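## Task

Using the trigger spray bottle, put exactly four complete pulls of spray (trigger pressed fully in, then let go) on the yellow sign on the cabinet door, with almost all of it landing on the sign. Spraying from roughly a hand's width away at the sign's centre helps; from further back some misses. Drops show as pale spots. More spray than four pulls, on the sign or elsewhere on the door, lowers the result, and a whole pull extra means failure. Afterwards set the bottle upright in its original spot so it stands with no help from the robot, then release it and pull the hand away.

## Robot and tools

Robot. Two arms, left_arm and right_arm, face each other across a table; left_arm's base is on the +y side. Each ends in the same five-finger right hand (not mirror images), so every hand number and axis means the same on both. The names are not image sides. Cameras: cam_high, cam_low, cam_left_wrist, cam_right_wrist, each 672x504.

Scene frame. Origin on the table top halfway between the arm bases, z up, table surface at z = 0. Results report each hand point's position in metres, orientation as quaternion wxyz, and velocities in m/s and rad/s. Printed positions can drift from the truth at long reach.

Hand point. A point fixed to the palm, 0.05 m in front of it, where index pad and thumb tip meet in a pinch. Its +z runs along the straight fingers, +y points out of the palm, +x runs across the palm toward the little finger. Straight fingers extend 0.06-0.07 m beyond it along +z. Sideways the hand spans 0.08 m on the little-finger side; on the thumb side 0.02 m with the thumb swung in front of the palm, up to 0.09 m otherwise. A wrist bracket on the little-finger side reaches 0.03 m past the point in +y and 0.11 m across; it can catch on things.

The row. Every arm command is one row of 28 numbers, each in [-1, 1], always covering both arms: first left_arm then right_arm, 14 each, in the order dx, dy, dz, rx, ry, rz, little, ring, middle, index, thumb_bend, thumb_turn, force_limit, speed. dx..rz are an offset, not a pose: measured from the hand point's pose at the start of the action (for a call's first action, the last pose a result showed), expressed along the hand point's own axes. 1.0 equals 0.6 m or 180 degrees; rx, ry, rz form one rotation vector. All rows of an action refer to that same start, they do not add up.

Finger numbers are targets: little, ring, middle, index and thumb_bend go +1 straight, -1 fully curled; thumb_turn +1 beside the palm, -1 across in front of it. A pinch is about index -0.22, thumb_bend -0.75, thumb_turn -0.57. force_limit maps -1..+1 linearly to about 0..10 N at the fingertip (0..15 N for the two thumb motors) and only stops closing. speed maps -1..+1 to near zero..full, full travel taking 0.6 s; close at -0.9 or slower for a soft grip. A motor only starts when its target changes by 0.01 or more, then locks at its target or at the force limit, holding at least 15 N. To leave a hand unchanged, resend its last eight numbers; if none yet, send its hand_measured six values plus hand_force_limit and hand_speed. A wrap grip (thumb turned in first) fits objects 0.035-0.08 m wide, lying across the palm on the wrist side of the point. Grip harder by raising force_limit with a more closed target; loosen with a more open one.

Tools.
execute_actions(actions): a list of actions; each action is up to 15 rows, one per 1/30 s step; a short action repeats its last row to fill 15 steps. An empty list just returns state and images. Each step the command is clipped to 100 mm and 16 degrees from the measured pose; motion lags about 0.17 s; position wins over orientation when both cannot be met; the arm travels on only to its last clipped pose, so send the remainder next.
move(target, speed, stop_force, blocking): target is one 28-number row, offsets taken from the last reported pose. Straight path at speed 0.002-0.5 m/s (default 0.25; rotation up to twice that in rad/s), lasting 0.5-10 s. stop_force (9-40 N, shared by both arms) ends an arm's path when its wrist sensor feels that much extra resistance for 2 steps, then backs off slightly; use it only very slowly, not when the hand rotates, and omit it when pulling away from a contact. blocking=false returns after 0.5 s; then use wait or stop before any other motion. The move: line reports done, off_target, moving, held, fault or contact, plus limits=paced (clipped) or limits=held (blocked steps), and distances to target.
wait(seconds 0-10): robot holds its last command. stop(): brakes a running move. zoom_image(camera, region [x0,y0,x1,y1], at most 504x504 px). show_instructions(): reference pages for the trigger spray bottle. finished_scene(scene): ends the current scene, irreversible.

Results. State per arm, Hand target lines, step readings with HELD marks, pose unreachable lines, Wrist force/torque in the end effector's axes (offset up to ~4 N, noise up to 2.4 N, saturates near 50 N), hand_measured, hand_stopped_by (moving, target, force, stalled, fault) and hand_load_n (positive pushes a finger open; loads near 0 mean the grip is lost). MOTOR HOT appears from 70 C; at 85 C an OVER-TEMPERATURE FAULT brakes the arm.

Avoid. Arms are stiff: commanding past a firm contact risks a fault. A joint torque over its limit (133 N m for the big joints, 24.9 N m for the wrists) or an outside force of 150 N halts that arm for 10 s and drops the rest of the call. Never let the arms strike or press on each other. Do not knock or place anything off the table, do not drop or slam the bottle, and do not pull the trigger beyond the required count.

Each tool is called after ">>>" by a JSON object that holds its "name" and its "arguments", one argument or row to a line.

Reference images:

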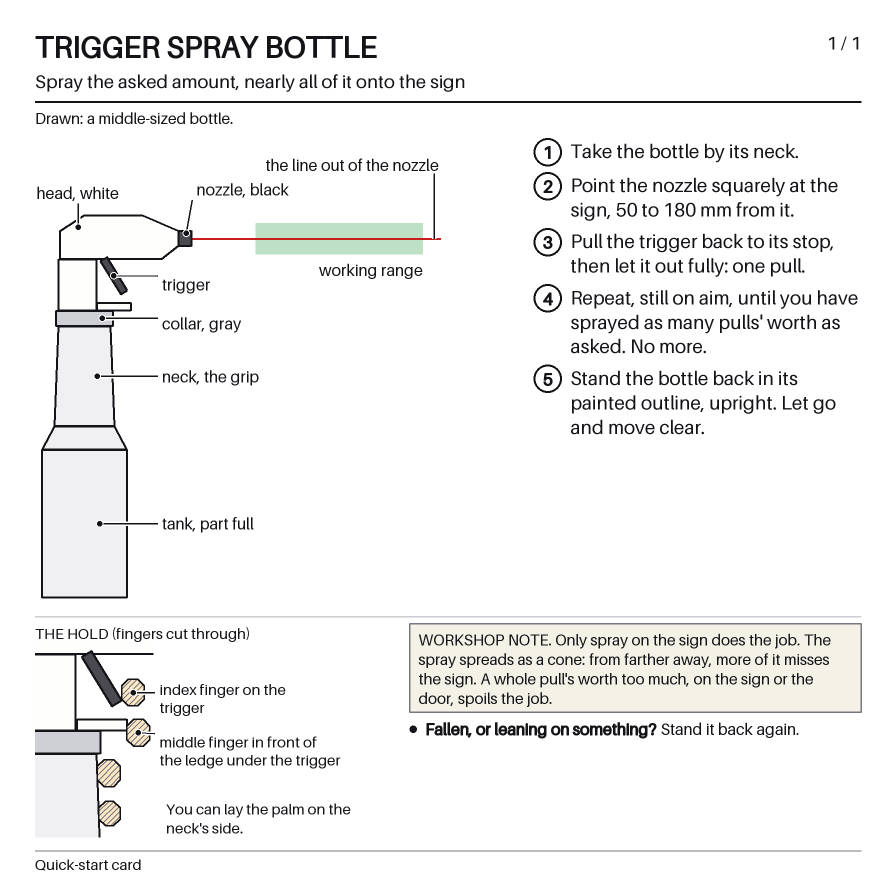

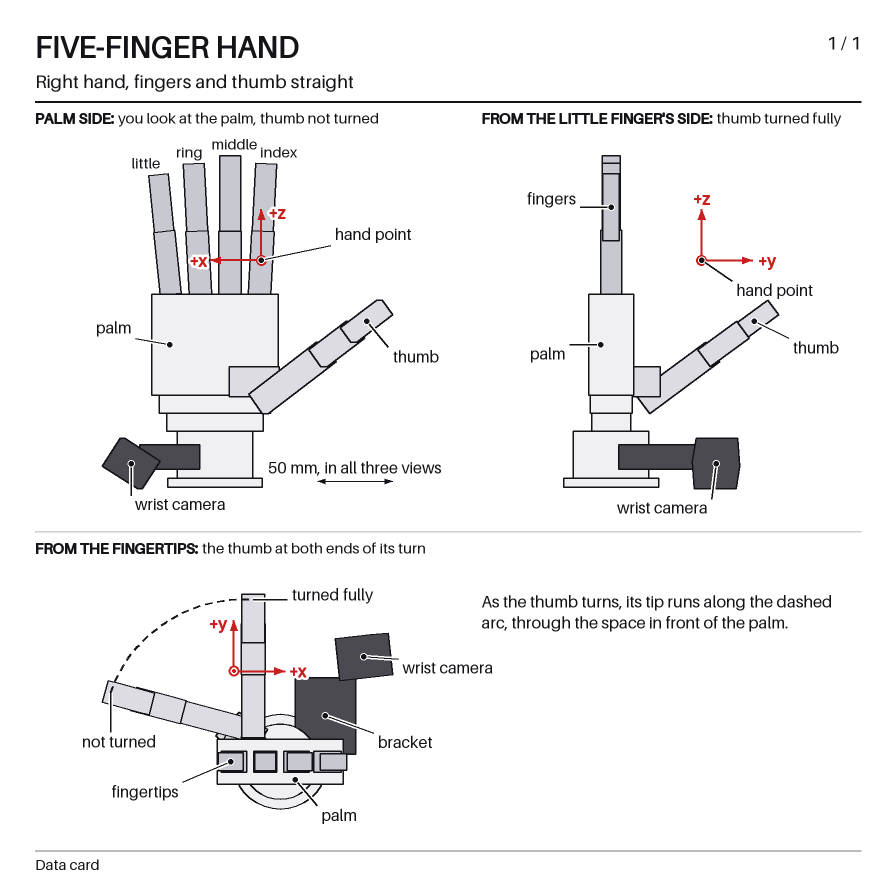

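## Session

>>> {"name": "execute_actions", "arguments": {
  "actions": []
}}

Scene clock: 0.00 s.
left_arm: end_effector_position=(+0.2584, +0.4384, +0.4738) hand_measured=(+1.000, +1.000, +1.000, +1.000, +1.000, +1.000) hand_load_n=(+0.0, +0.0, +0.0, +0.0, +0.0, +0.0) hand_stopped_by=(target, target, target, target, target, target) hand_force_limit=0.00 hand_speed=-0.80 end_effector_quat_wxyz=(-0.003, +0.383, +0.924, +0.003) end_effector_velocity=(+0.000, -0.000, +0.000) end_effector_angular_velocity=(-0.000, -0.000, +0.001) | right_arm: end_effector_position=(+0.0888, -0.2551, +0.4751) hand_measured=(+1.000, +1.000, +1.000, +1.000, +1.000, +1.000) hand_load_n=(+0.0, +0.0, +0.0, +0.0, +0.0, +0.0) hand_stopped_by=(target, target, target, target, target, target) hand_force_limit=0.00 hand_speed=-0.80 end_effector_quat_wxyz=(+0.014, -0.334, +0.942, -0.012) end_effector_velocity=(+0.000, -0.000, -0.000) end_effector_angular_velocity=(+0.000, +0.000, +0.001)
Joint positions: left_arm=[ 0.544 -1.737  1.367  1.949  1.571 -1.875] | right_arm=[-1.183 -1.745  1.357  1.931  1.597 -1.861]
Joint velocities: left_arm=[ 0.     0.    -0.001  0.    -0.    -0.001] | right_arm=[-0.001  0.     0.    -0.    -0.    -0.002]
Motor temperatures (°C, as the motors report them): left_arm=[27 29 25 32 34 32] | right_arm=[28 26 25 33 39 39]
Wrist force (N, on the end effector, along its own x y z axes, offset not removed): no reading
Wrist torque (N m, same axes, about the end effector's origin, offset not removed): no reading
Hand target (left_arm): +0.258, +0.438, +0.474; -0.003, +0.383, +0.924, +0.003
Hand target (right_arm): +0.089, -0.255, +0.475; +0.014, -0.334, +0.942, -0.012

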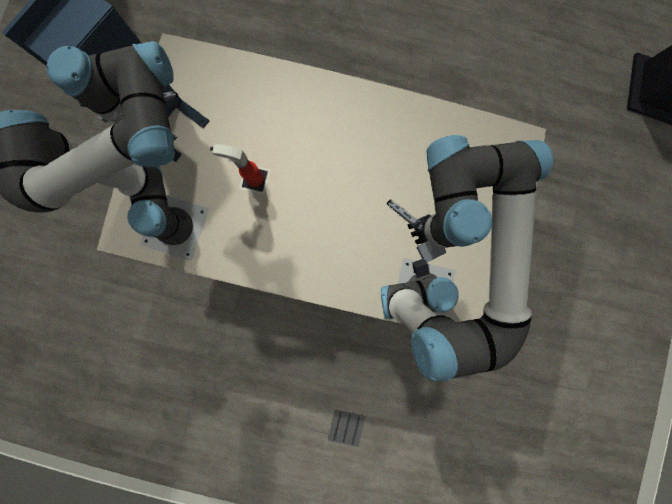

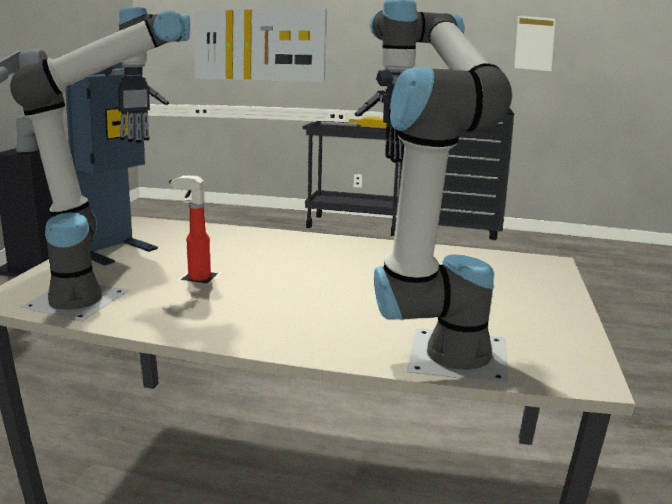

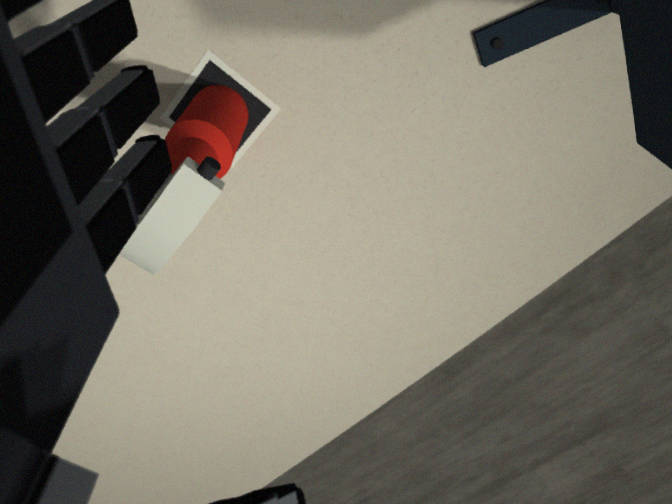

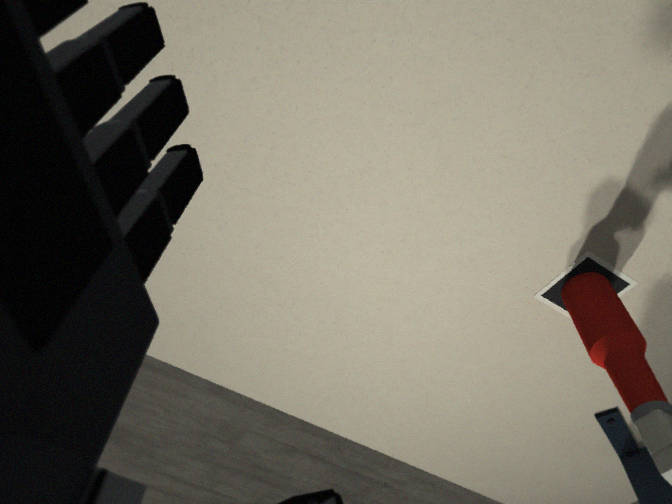

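>>> {"name": "move", "arguments": {
  "target": [-0.59,-0.21,-0.05,0,0,-0.75,1,1,1,1,1,-1,0,0.5,0.18,-0.49,0,0,0,0,1,1,1,1,1,1,0,-0.8],
  "speed": 0.4
}}

>>> {"name": "move", "arguments": {
  "target": [0,0,0.3,0,-0.5,0,1,1,1,1,1,-1,0,0.5,0,0,0,0,0,0,1,1,1,1,1,1,0,-0.8],
  "speed": 0.3
}}

Scene clock: 6.10 s.
left_arm: end_effector_position=(+0.4186, +0.0991, +0.4989) hand_measured=(+1.000, +1.000, +1.000, +1.000, +1.000, -1.000) hand_load_n=(+0.0, +0.0, +0.0, +0.0, +0.0, +0.0) hand_stopped_by=(target, target, target, target, target, target) hand_force_limit=0.00 hand_speed=0.50 end_effector_quat_wxyz=(+0.001, +0.671, -0.630, +0.390) end_effector_velocity=(+0.000, -0.000, -0.001) end_effector_angular_velocity=(-0.023, +0.027, +0.008) | right_arm: end_effector_position=(+0.1899, -0.5526, +0.4830) hand_measured=(+1.000, +1.000, +1.000, +1.000, +1.000, +1.000) hand_load_n=(+0.0, +0.0, +0.0, +0.0, +0.0, +0.0) hand_stopped_by=(target, target, target, target, target, target) hand_force_limit=0.00 hand_speed=-0.80 end_effector_quat_wxyz=(+0.014, -0.334, +0.942, -0.014) end_effector_velocity=(+0.000, +0.001, +0.000) end_effector_angular_velocity=(+0.000, -0.000, -0.001)
Joint positions: left_arm=[ 0.608 -0.89   0.034  1.643  1.378 -4.15 ] | right_arm=[-2.565 -1.696  1.292  1.94   1.55  -3.243]
Joint velocities: left_arm=[ 0.015  0.001  0.001 -0.004  0.03  -0.02 ] | right_arm=[ 0.001 -0.001  0.001  0.    -0.     0.002]
Motor temperatures (°C, as the motors report them): left_arm=[27 29 25 32 34 32] | right_arm=[28 26 25 33 39 39]
Wrist force (N, on the end effector, along its own x y z axes, offset not removed): left_arm=[1.0 2.4 1.6] | right_arm=[1.6 -2.4 -0.8]
Wrist torque (N m, same axes, about the end effector's origin, offset not removed): left_arm=[0.25 -0.27 -0.02] | right_arm=[-0.34 -0.13 -0.01]
Hand target (left_arm): +0.419, +0.099, +0.499; +0.002, +0.672, -0.630, +0.390
Hand target (right_arm): +0.190, -0.553, +0.483; +0.014, -0.334, +0.942, -0.014
Off the commanded pose (left_arm): 0.002 m, 47 deg; orientation clipped at the last step of the last action.
Off the commanded pose (right_arm): 0.001 m, 0 deg.
elbow stopped short (left arm): the move would have taken joint 3 (elbow) straighter than the controller allows; a more bent joint 3 avoids this.
move: off_target (left_arm); limits=paced

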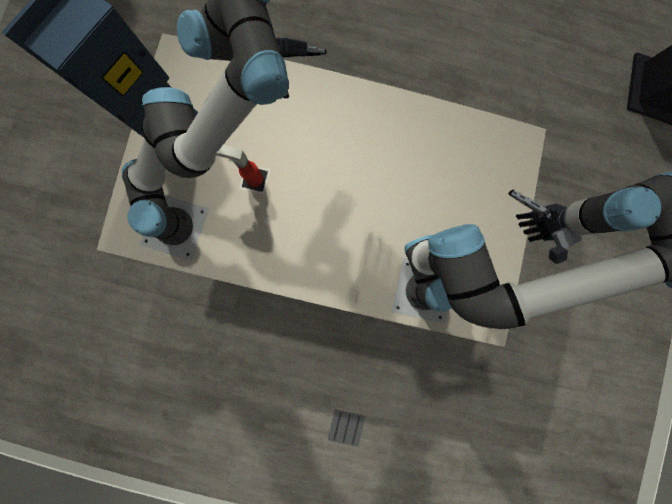

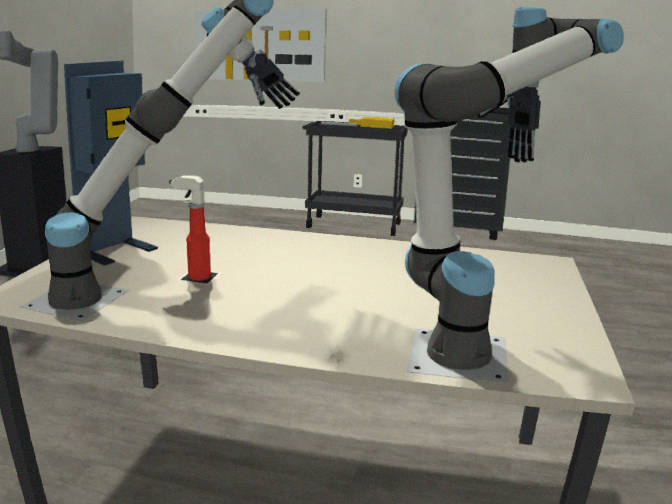

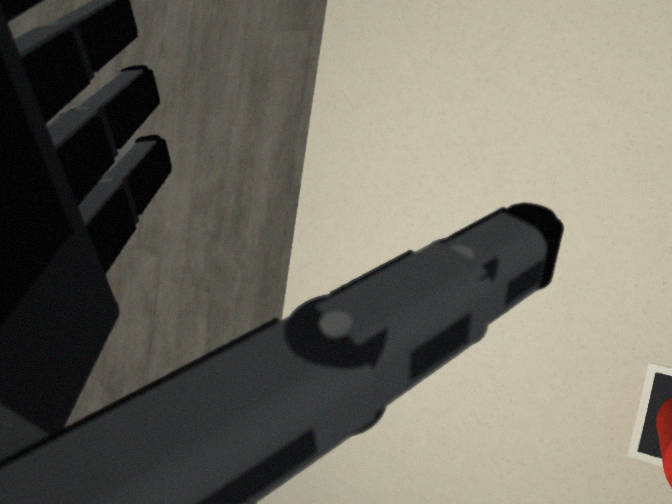

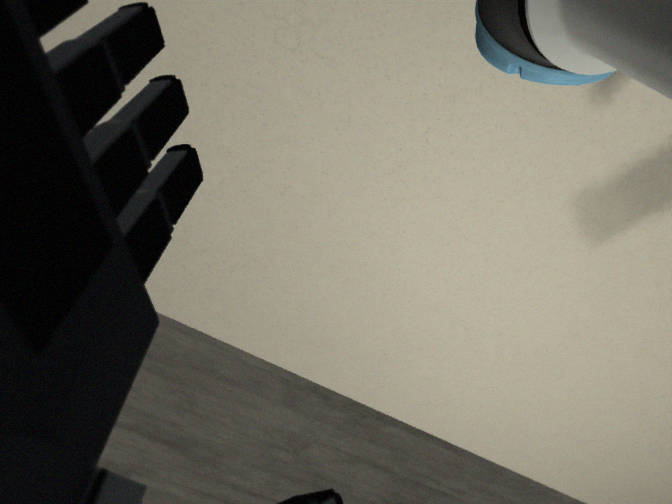

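Scene clock: 19.03 s.
left_arm: end_effector_position=(+0.5108, +0.0133, +0.3748) hand_measured=(+1.000, +1.000, +1.000, +1.000, +1.000, -1.000) hand_load_n=(+0.0, +0.0, +0.0, +0.0, +0.0, +0.0) hand_stopped_by=(target, target, target, target, target, target) hand_force_limit=0.00 hand_speed=0.50 end_effector_quat_wxyz=(-0.361, +0.640, -0.539, +0.412) end_effector_velocity=(+0.000, +0.000, -0.000) end_effector_angular_velocity=(+0.001, +0.000, -0.000) | right_arm: end_effector_position=(+0.1899, -0.5526, +0.4830) hand_measured=(+1.000, +1.000, +1.000, +1.000, +1.000, +1.000) hand_load_n=(+0.0, +0.0, +0.0, +0.0, +0.0, +0.0) hand_stopped_by=(target, target, target, target, target, target) hand_force_limit=0.00 hand_speed=-0.80 end_effector_quat_wxyz=(+0.014, -0.334, +0.942, -0.014) end_effector_velocity=(+0.000, -0.000, +0.000) end_effector_angular_velocity=(-0.000, -0.000, -0.001)
Joint positions: left_arm=[ 0.386 -0.567  0.034  1.504  0.506 -4.2  ] | right_arm=[-2.565 -1.696  1.292  1.94   1.55  -3.243]
Joint velocities: left_arm=[ 0.     0.    -0.     0.    -0.     0.001] | right_arm=[-0.001  0.    -0.001  0.    -0.    -0.   ]
Motor temperatures (°C, as the motors report them): left_arm=[27 29 25 32 34 32] | right_arm=[28 26 25 33 39 39]
Wrist force (N, on the end effector, along its own x y z axes, offset not removed): left_arm=[-1.1 1.7 1.1] | right_arm=[1.0 -3.1 -0.8]
Wrist torque (N m, same axes, about the end effector's origin, offset not removed): left_arm=[0.17 0.03 -0.20] | right_arm=[-0.44 -0.32 -0.33]
Hand target (left_arm): +0.511, +0.013, +0.375; -0.361, +0.640, -0.539, +0.412
Hand target (right_arm): +0.190, -0.553, +0.483; +0.014, -0.334, +0.942, -0.014
Off the commanded pose (left_arm): 0.004 m, 74 deg.
Off the commanded pose (right_arm): 0.000 m, 0 deg.
FORCE FAULT: contact force on the left arm reached its limit, and that arm stopped for 10 seconds. The contact can be on any part of that arm, not only on its tool. That time counts as 19 of the actions that you can send in this scene. That arm's remaining commands of this call were not run. That arm holds still and accepts commands again. Move the arm away from the contact; if what it grips holds it there, let go first. Pushing or pulling that hard again can fault the arm again.
elbow stopped short (left arm): the move would have taken joint 3 (elbow) straighter than the controller allows; a more bent joint 3 avoids this.
move: fault (left_arm); limits=paced

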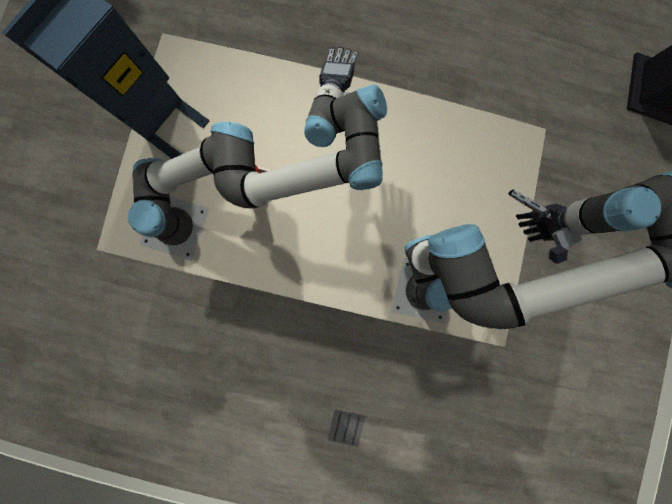

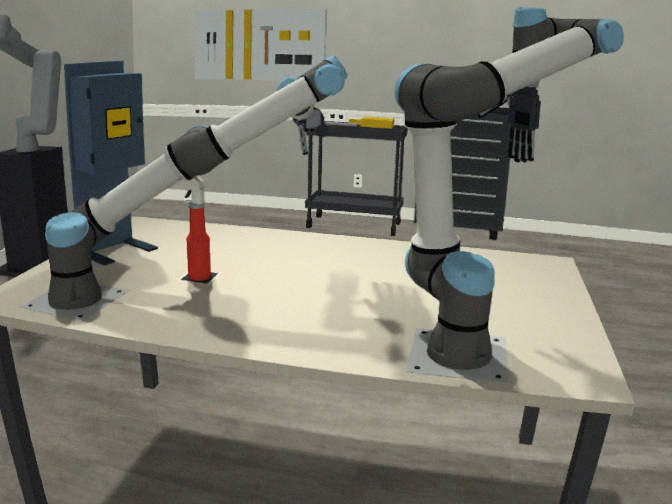

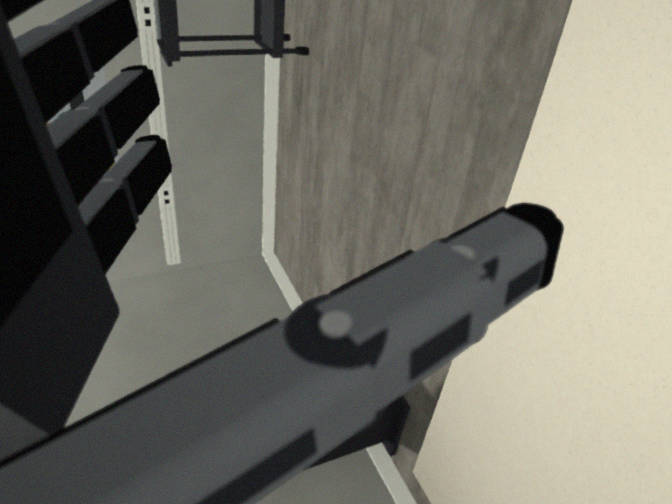

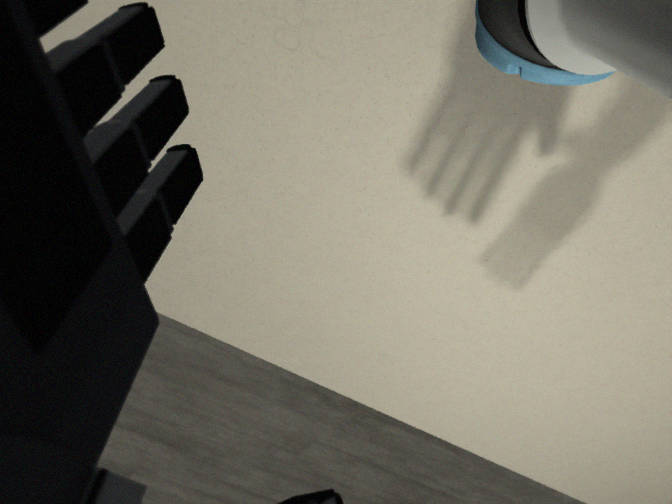

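>>> {"name": "move", "arguments": {
  "target": [-0.46,-0.33,-0.46,0,0,0,1,1,1,1,1,-1,0,0.5,-0.18,0.49,0,0,0,0,1,1,1,1,1,-1,0,0.5],
  "speed": 0.15
}}

Scene clock: 22.67 s.
left_arm: end_effector_position=(+0.3133, +0.3112, +0.6276) hand_measured=(+1.000, +1.000, +1.000, +1.000, +1.000, -1.000) hand_load_n=(+0.0, +0.0, +0.0, +0.0, +0.0, +0.0) hand_stopped_by=(target, target, target, target, target, target) hand_force_limit=0.00 hand_speed=0.50 end_effector_quat_wxyz=(-0.361, +0.640, -0.539, +0.411) end_effector_velocity=(-0.001, +0.002, +0.001) end_effector_angular_velocity=(-0.000, -0.005, +0.005) | right_arm: end_effector_position=(+0.0889, -0.2551, +0.4751) hand_measured=(+1.000, +1.000, +1.000, +1.000, +1.000, -1.000) hand_load_n=(+0.0, +0.0, +0.0, +0.0, +0.0, +0.0) hand_stopped_by=(target, target, target, target, target, target) hand_force_limit=0.00 hand_speed=0.50 end_effector_quat_wxyz=(+0.014, -0.334, +0.942, -0.012) end_effector_velocity=(-0.001, +0.001, +0.000) end_effector_angular_velocity=(-0.001, +0.001, +0.001)
Joint positions: left_arm=[ 0.025 -1.593  1.099  2.199  0.416 -5.009] | right_arm=[-1.184 -1.745  1.357  1.931  1.597 -1.862]
Joint velocities: left_arm=[-0.008 -0.008  0.015  0.023 -0.003 -0.033] | right_arm=[ 0.009  0.003 -0.003  0.001  0.001  0.008]
Motor temperatures (°C, as the motors report them): left_arm=[27 29 25 32 34 32] | right_arm=[28 26 25 33 39 39]
Wrist force (N, on the end effector, along its own x y z axes, offset not removed): left_arm=[-0.6 1.2 0.5] | right_arm=[-2.4 -3.2 -1.8]
Wrist torque (N m, same axes, about the end effector's origin, offset not removed): left_arm=[0.06 -0.01 -0.15] | right_arm=[-0.37 0.32 -0.31]
Hand target (left_arm): +0.313, +0.311, +0.628; -0.361, +0.640, -0.539, +0.411
Hand target (right_arm): +0.089, -0.255, +0.475; +0.014, -0.334, +0.942, -0.012
Off the commanded pose (left_arm): 0.001 m, 0 deg.
Off the commanded pose (right_arm): 0.002 m, 0 deg.
move: done

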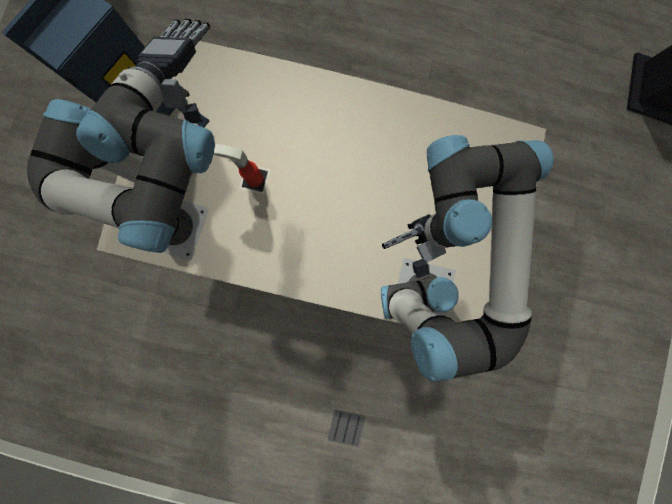

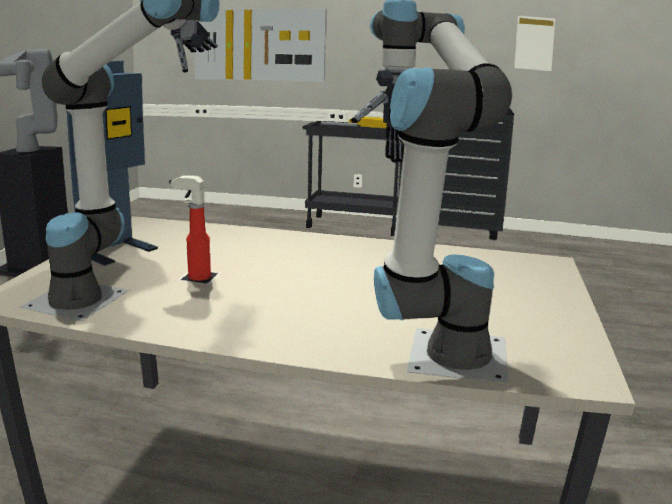

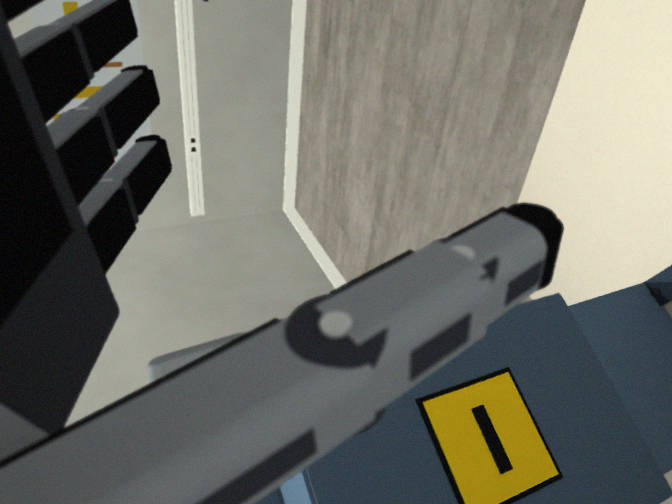

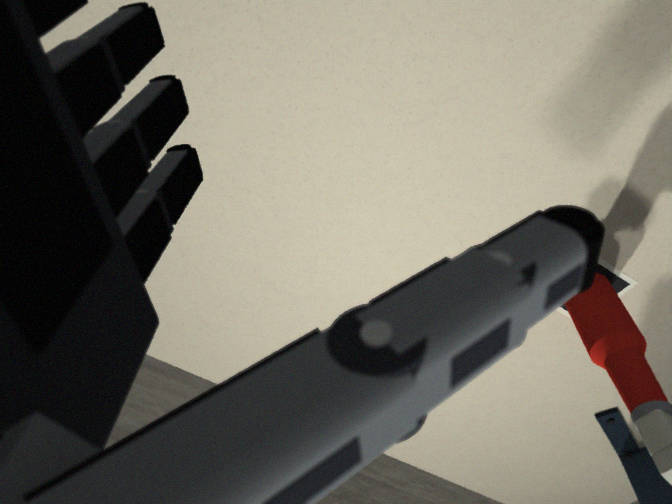

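>>> {"name": "move", "arguments": {
  "target": [0.13,0.357,-0.77,-0.069,0.453,0.2,1,1,1,1,1,-1,0,0.5,0,0,0,0,0,0,1,1,1,1,1,-1,0,0.5]
}}

>>> {"name": "move", "arguments": {
  "target": [0.13,0.357,-0.77,-0.069,0.453,0.2,1,1,1,1,1,-1,0,0.5,-0.585,0.245,0.375,-0.221,-0.464,-0.221,1,1,1,1,1,-1,0,0.5]
}}

Scene clock: 26.63 s.
left_arm: end_effector_position=(-0.1886, +0.1932, +0.6290) hand_measured=(+1.000, +1.000, +1.000, +1.000, +1.000, -1.000) hand_load_n=(+0.0, +0.0, +0.0, +0.0, +0.0, +0.0) hand_stopped_by=(target, target, target, target, target, target) hand_force_limit=0.00 hand_speed=0.50 end_effector_quat_wxyz=(+0.037, +0.072, -0.834, +0.546) end_effector_velocity=(-0.000, -0.000, +0.000) end_effector_angular_velocity=(+0.010, -0.001, -0.008) | right_arm: end_effector_position=(+0.0889, -0.2551, +0.4751) hand_measured=(+1.000, +1.000, +1.000, +1.000, +1.000, -1.000) hand_load_n=(+0.0, +0.0, +0.0, +0.0, +0.0, +0.0) hand_stopped_by=(target, target, target, target, target, target) hand_force_limit=0.00 hand_speed=0.50 end_effector_quat_wxyz=(+0.014, -0.334, +0.942, -0.012) end_effector_velocity=(+0.000, +0.000, +0.000) end_effector_angular_velocity=(+0.001, +0.000, -0.002)
Joint positions: left_arm=[-1.516 -1.667  1.142  2.159  0.415 -4.935] | right_arm=[-1.184 -1.745  1.357  1.931  1.597 -1.862]
Joint velocities: left_arm=[ 0.008  0.008 -0.024 -0.021  0.009  0.041] | right_arm=[-0.    -0.     0.    -0.    -0.001  0.002]
Motor temperatures (°C, as the motors report them): left_arm=[27 29 25 32 34 32] | right_arm=[28 26 25 33 39 39]
Wrist force (N, on the end effector, along its own x y z axes, offset not removed): left_arm=[-1.8 1.0 0.7] | right_arm=[-0.3 -2.1 -1.6]
Wrist torque (N m, same axes, about the end effector's origin, offset not removed): left_arm=[0.02 0.18 -0.30] | right_arm=[-0.18 -0.10 -0.54]
Hand target (left_arm): -0.189, +0.193, +0.629; -0.037, -0.072, +0.834, -0.545
Hand target (right_arm): +0.089, -0.255, +0.475; +0.014, -0.334, +0.942, -0.012
Off the commanded pose (left_arm): 0.002 m, 0 deg.
Off the commanded pose (right_arm): 0.000 m, 0 deg.
move: done

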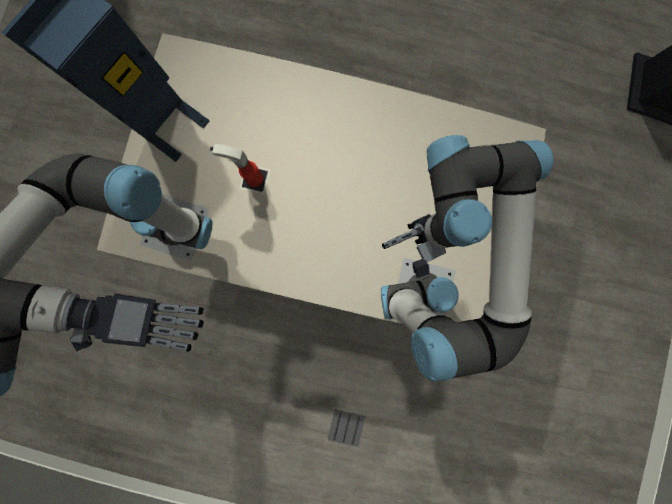

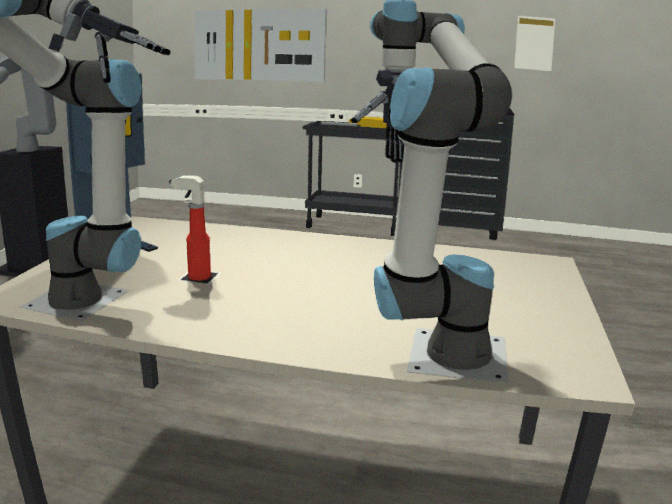

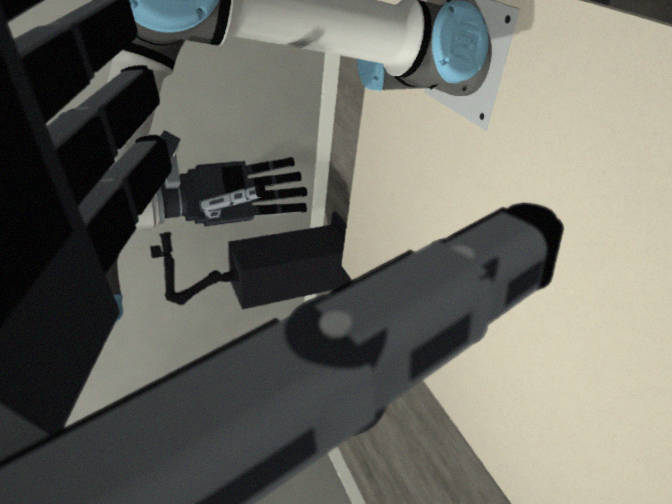

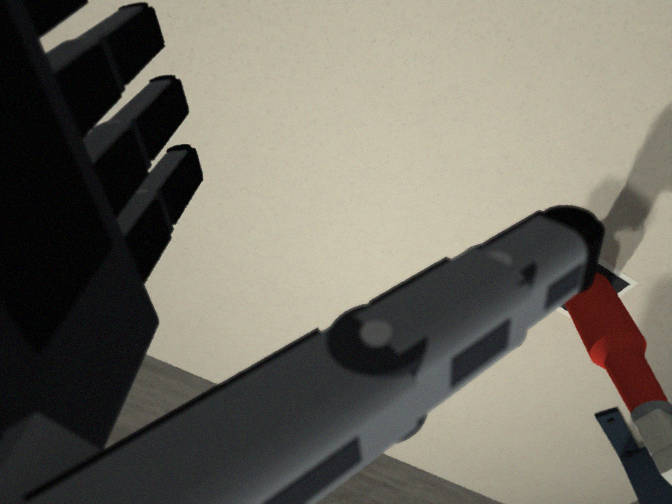

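Scene clock: 30.83 s.
left_arm: end_effector_position=(-0.3090, +0.6953, +0.6313) hand_measured=(+1.000, +1.000, +1.000, +1.000, +1.000, -1.000) hand_load_n=(+0.0, +0.0, +0.0, +0.0, +0.0, +0.0) hand_stopped_by=(target, target, target, target, target, target) hand_force_limit=0.00 hand_speed=0.50 end_effector_quat_wxyz=(-0.350, +0.553, +0.680, -0.329) end_effector_velocity=(-0.000, -0.000, +0.001) end_effector_angular_velocity=(+0.010, -0.005, -0.021) | right_arm: end_effector_position=(+0.2763, +0.0760, +0.2511) hand_measured=(+1.000, +1.000, +1.000, +1.000, +1.000, -1.000) hand_load_n=(+0.0, +0.0, +0.0, +0.0, +0.0, +0.0) hand_stopped_by=(target, target, target, target, target, target) hand_force_limit=0.00 hand_speed=0.50 end_effector_quat_wxyz=(+0.506, -0.513, +0.494, +0.487) end_effector_velocity=(+0.001, -0.000, -0.000) end_effector_angular_velocity=(+0.003, -0.000, -0.002)
Joint positions: left_arm=[-3.142 -1.658  1.083  2.353  0.582 -5.093] | right_arm=[-1.1   -1.169  1.789 -0.589  0.474 -1.636]
Joint velocities: left_arm=[ 0.    -0.002 -0.017 -0.024 -0.     0.04 ] | right_arm=[-0.001  0.001  0.001 -0.009  0.001  0.006]
Motor temperatures (°C, as the motors report them): left_arm=[27 29 25 32 34 32] | right_arm=[28 26 25 33 39 39]
Wrist force (N, on the end effector, along its own x y z axes, offset not removed): left_arm=[-0.7 1.5 0.3] | right_arm=[3.0 -0.1 1.1]
Wrist torque (N m, same axes, about the end effector's origin, offset not removed): left_arm=[0.15 0.02 -0.13] | right_arm=[-0.01 -0.48 0.27]
Hand target (left_arm): -0.309, +0.695, +0.631; -0.351, +0.554, +0.680, -0.328
Hand target (right_arm): +0.276, +0.076, +0.251; +0.506, -0.513, +0.494, +0.487
Off the commanded pose (left_arm): 0.001 m, 9 deg.
Off the commanded pose (right_arm): 0.002 m, 0 deg.
joint sent to its limit (left arm) — the command would take joint 1 (shoulder pan) past its lower limit, so that joint was sent only as far as its limit.
move: off_target (left_arm)

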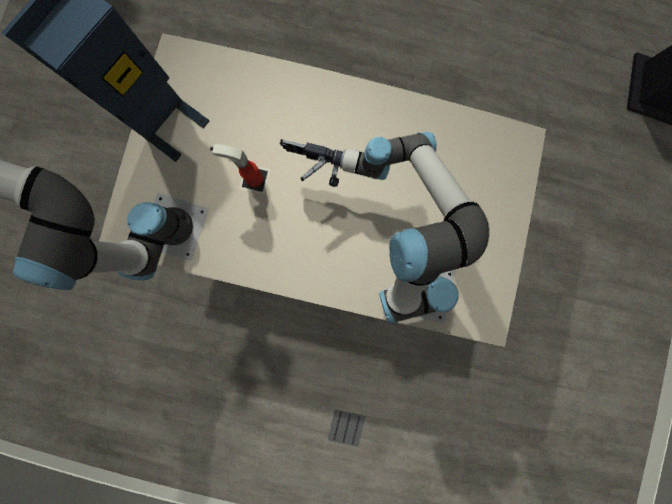

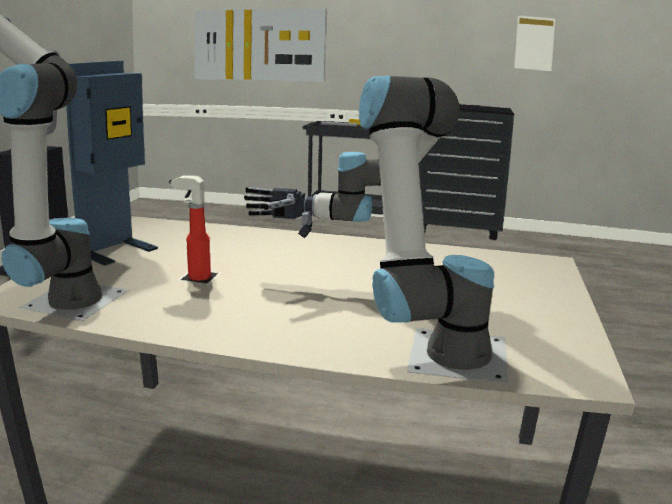

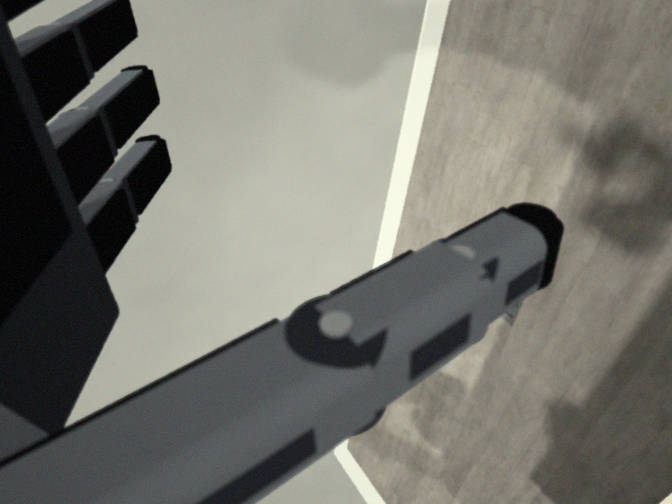

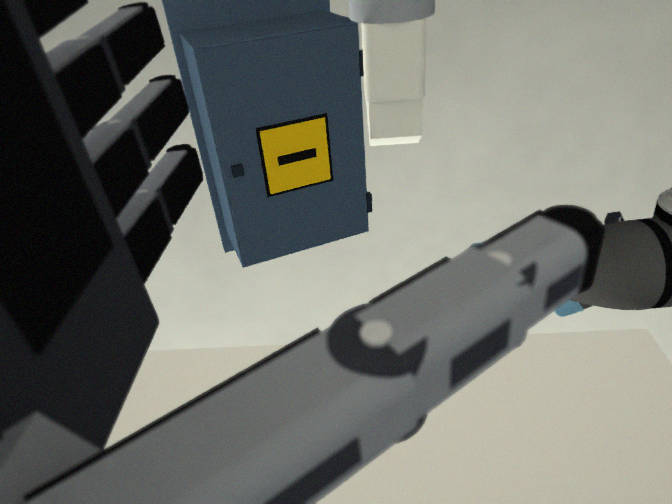

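>>> {"name": "move", "arguments": {
  "target": [0,0,0,0,0,0,1,1,1,1,1,-1,0,0.5,0,0.06,0.24,0,0.01,0.01,1,1,1,1,1,-1,0,0.5],
  "speed": 0.1
}}

>>> {"name": "zoom_image", "arguments": {
  "camera": "cam_low",
  "region": [150,160,290,265]
}}

>>> {"name": "zoom_image", "arguments": {
  "camera": "cam_high",
  "region": [190,115,310,205]
}}

Scene clock: 32.90 s.
left_arm: end_effector_position=(-0.3090, +0.6953, +0.6313) hand_measured=(+1.000, +1.000, +1.000, +1.000, +1.000, -1.000) hand_load_n=(+0.0, +0.0, +0.0, +0.0, +0.0, +0.0) hand_stopped_by=(target, target, target, target, target, target) hand_force_limit=0.00 hand_speed=0.50 end_effector_quat_wxyz=(-0.350, +0.553, +0.680, -0.329) end_effector_velocity=(-0.000, -0.000, +0.000) end_effector_angular_velocity=(+0.000, -0.000, -0.000) | right_arm: end_effector_position=(+0.2403, +0.2200, +0.2478) hand_measured=(+1.000, +1.000, +1.000, +1.000, +1.000, -1.000) hand_load_n=(+0.0, +0.0, +0.0, +0.0, +0.0, +0.0) hand_stopped_by=(target, target, target, target, target, target) hand_force_limit=0.00 hand_speed=0.50 end_effector_quat_wxyz=(+0.490, -0.512, +0.510, +0.487) end_effector_velocity=(+0.000, +0.001, -0.000) end_effector_angular_velocity=(-0.001, +0.003, -0.000)
Joint positions: left_arm=[-3.142 -1.658  1.083  2.353  0.582 -5.093] | right_arm=[-0.836 -0.99   1.496 -0.439  0.74  -1.625]
Joint velocities: left_arm=[ 0.    -0.    -0.001  0.     0.     0.   ] | right_arm=[ 0.001  0.003 -0.004  0.003  0.001  0.002]
Motor temperatures (°C, as the motors report them): left_arm=[27 29 25 32 34 32] | right_arm=[28 26 25 33 39 39]
Wrist force (N, on the end effector, along its own x y z axes, offset not removed): left_arm=[0.4 2.7 0.6] | right_arm=[0.2 -0.6 3.9]
Wrist torque (N m, same axes, about the end effector's origin, offset not removed): left_arm=[0.29 -0.21 -0.09] | right_arm=[-0.26 -0.41 -0.10]
Hand target (left_arm): -0.309, +0.695, +0.631; -0.350, +0.553, +0.680, -0.329
Hand target (right_arm): +0.240, +0.220, +0.248; +0.490, -0.512, +0.510, +0.487
Off the commanded pose (left_arm): 0.000 m, 0 deg.
Off the commanded pose (right_arm): 0.000 m, 0 deg.
joint sent to its limit (left arm) — the command would take joint 1 (shoulder pan) past its lower limit, so that joint was sent only as far as its limit.
move: done

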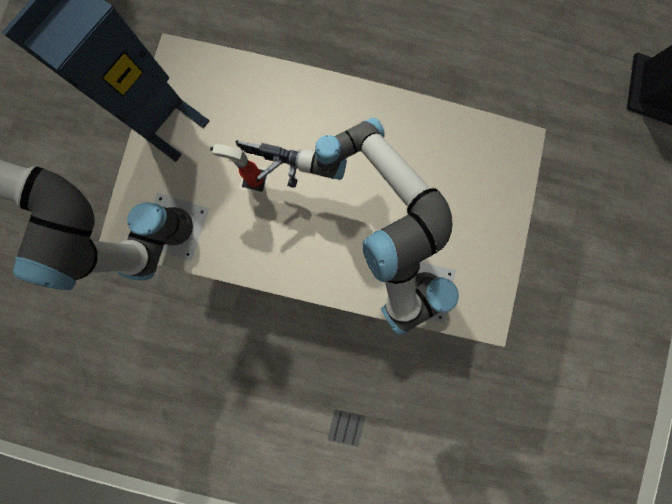

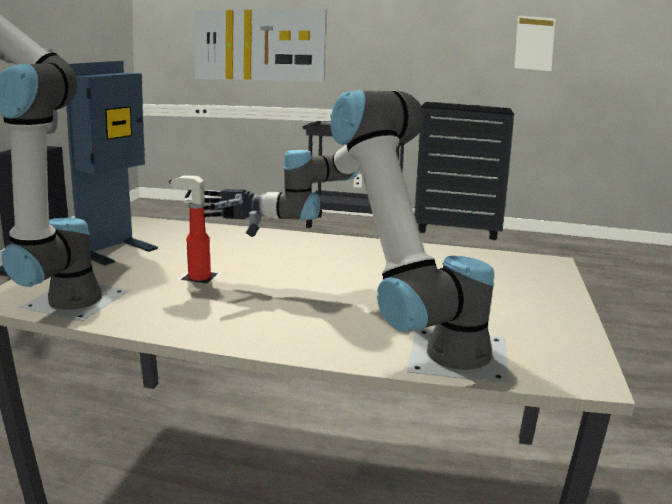

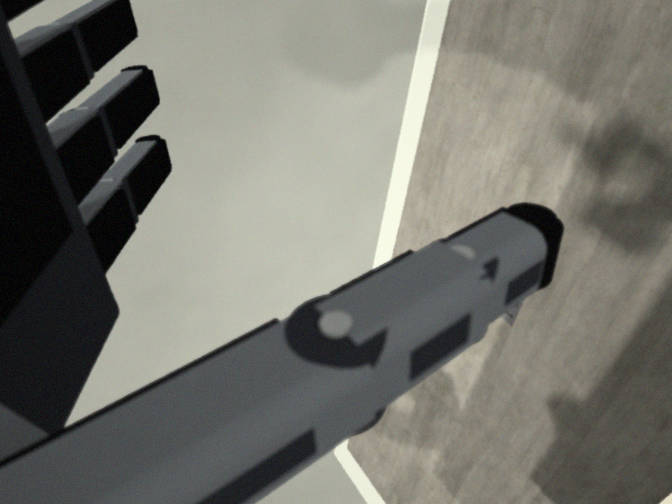

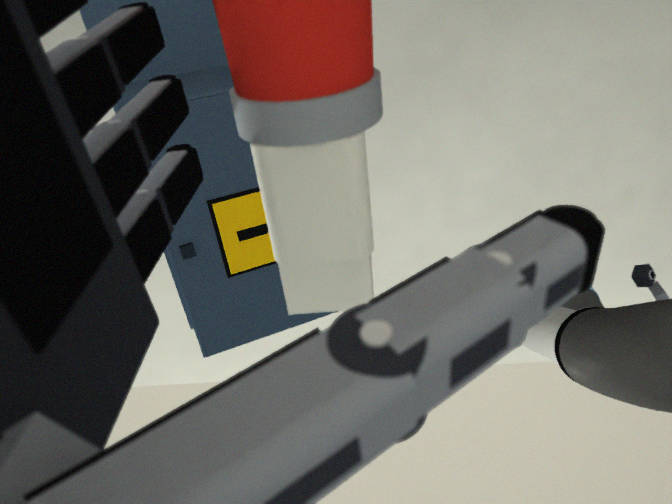

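Region (150, 160, 290, 265) of cam_low's 672x504 image, scaled by 3.600, with more detail than that image has; it fills the top 378 rows of this view, and the rest is white.

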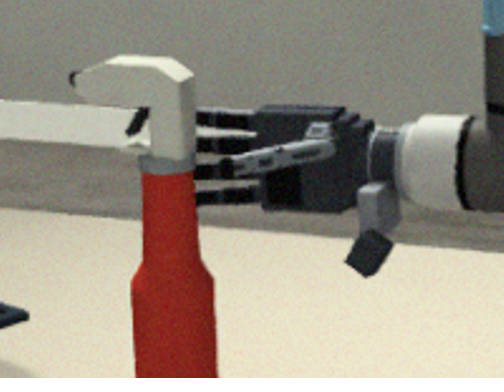

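Region (190, 115, 310, 205) of cam_high's 672x504 image, scaled by 4.200, with more detail than that image has; it fills the top 378 rows of this view, and the rest is white.

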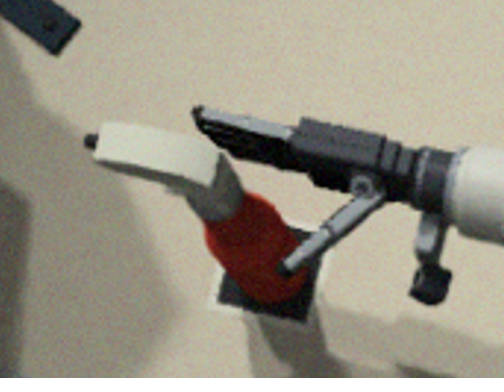

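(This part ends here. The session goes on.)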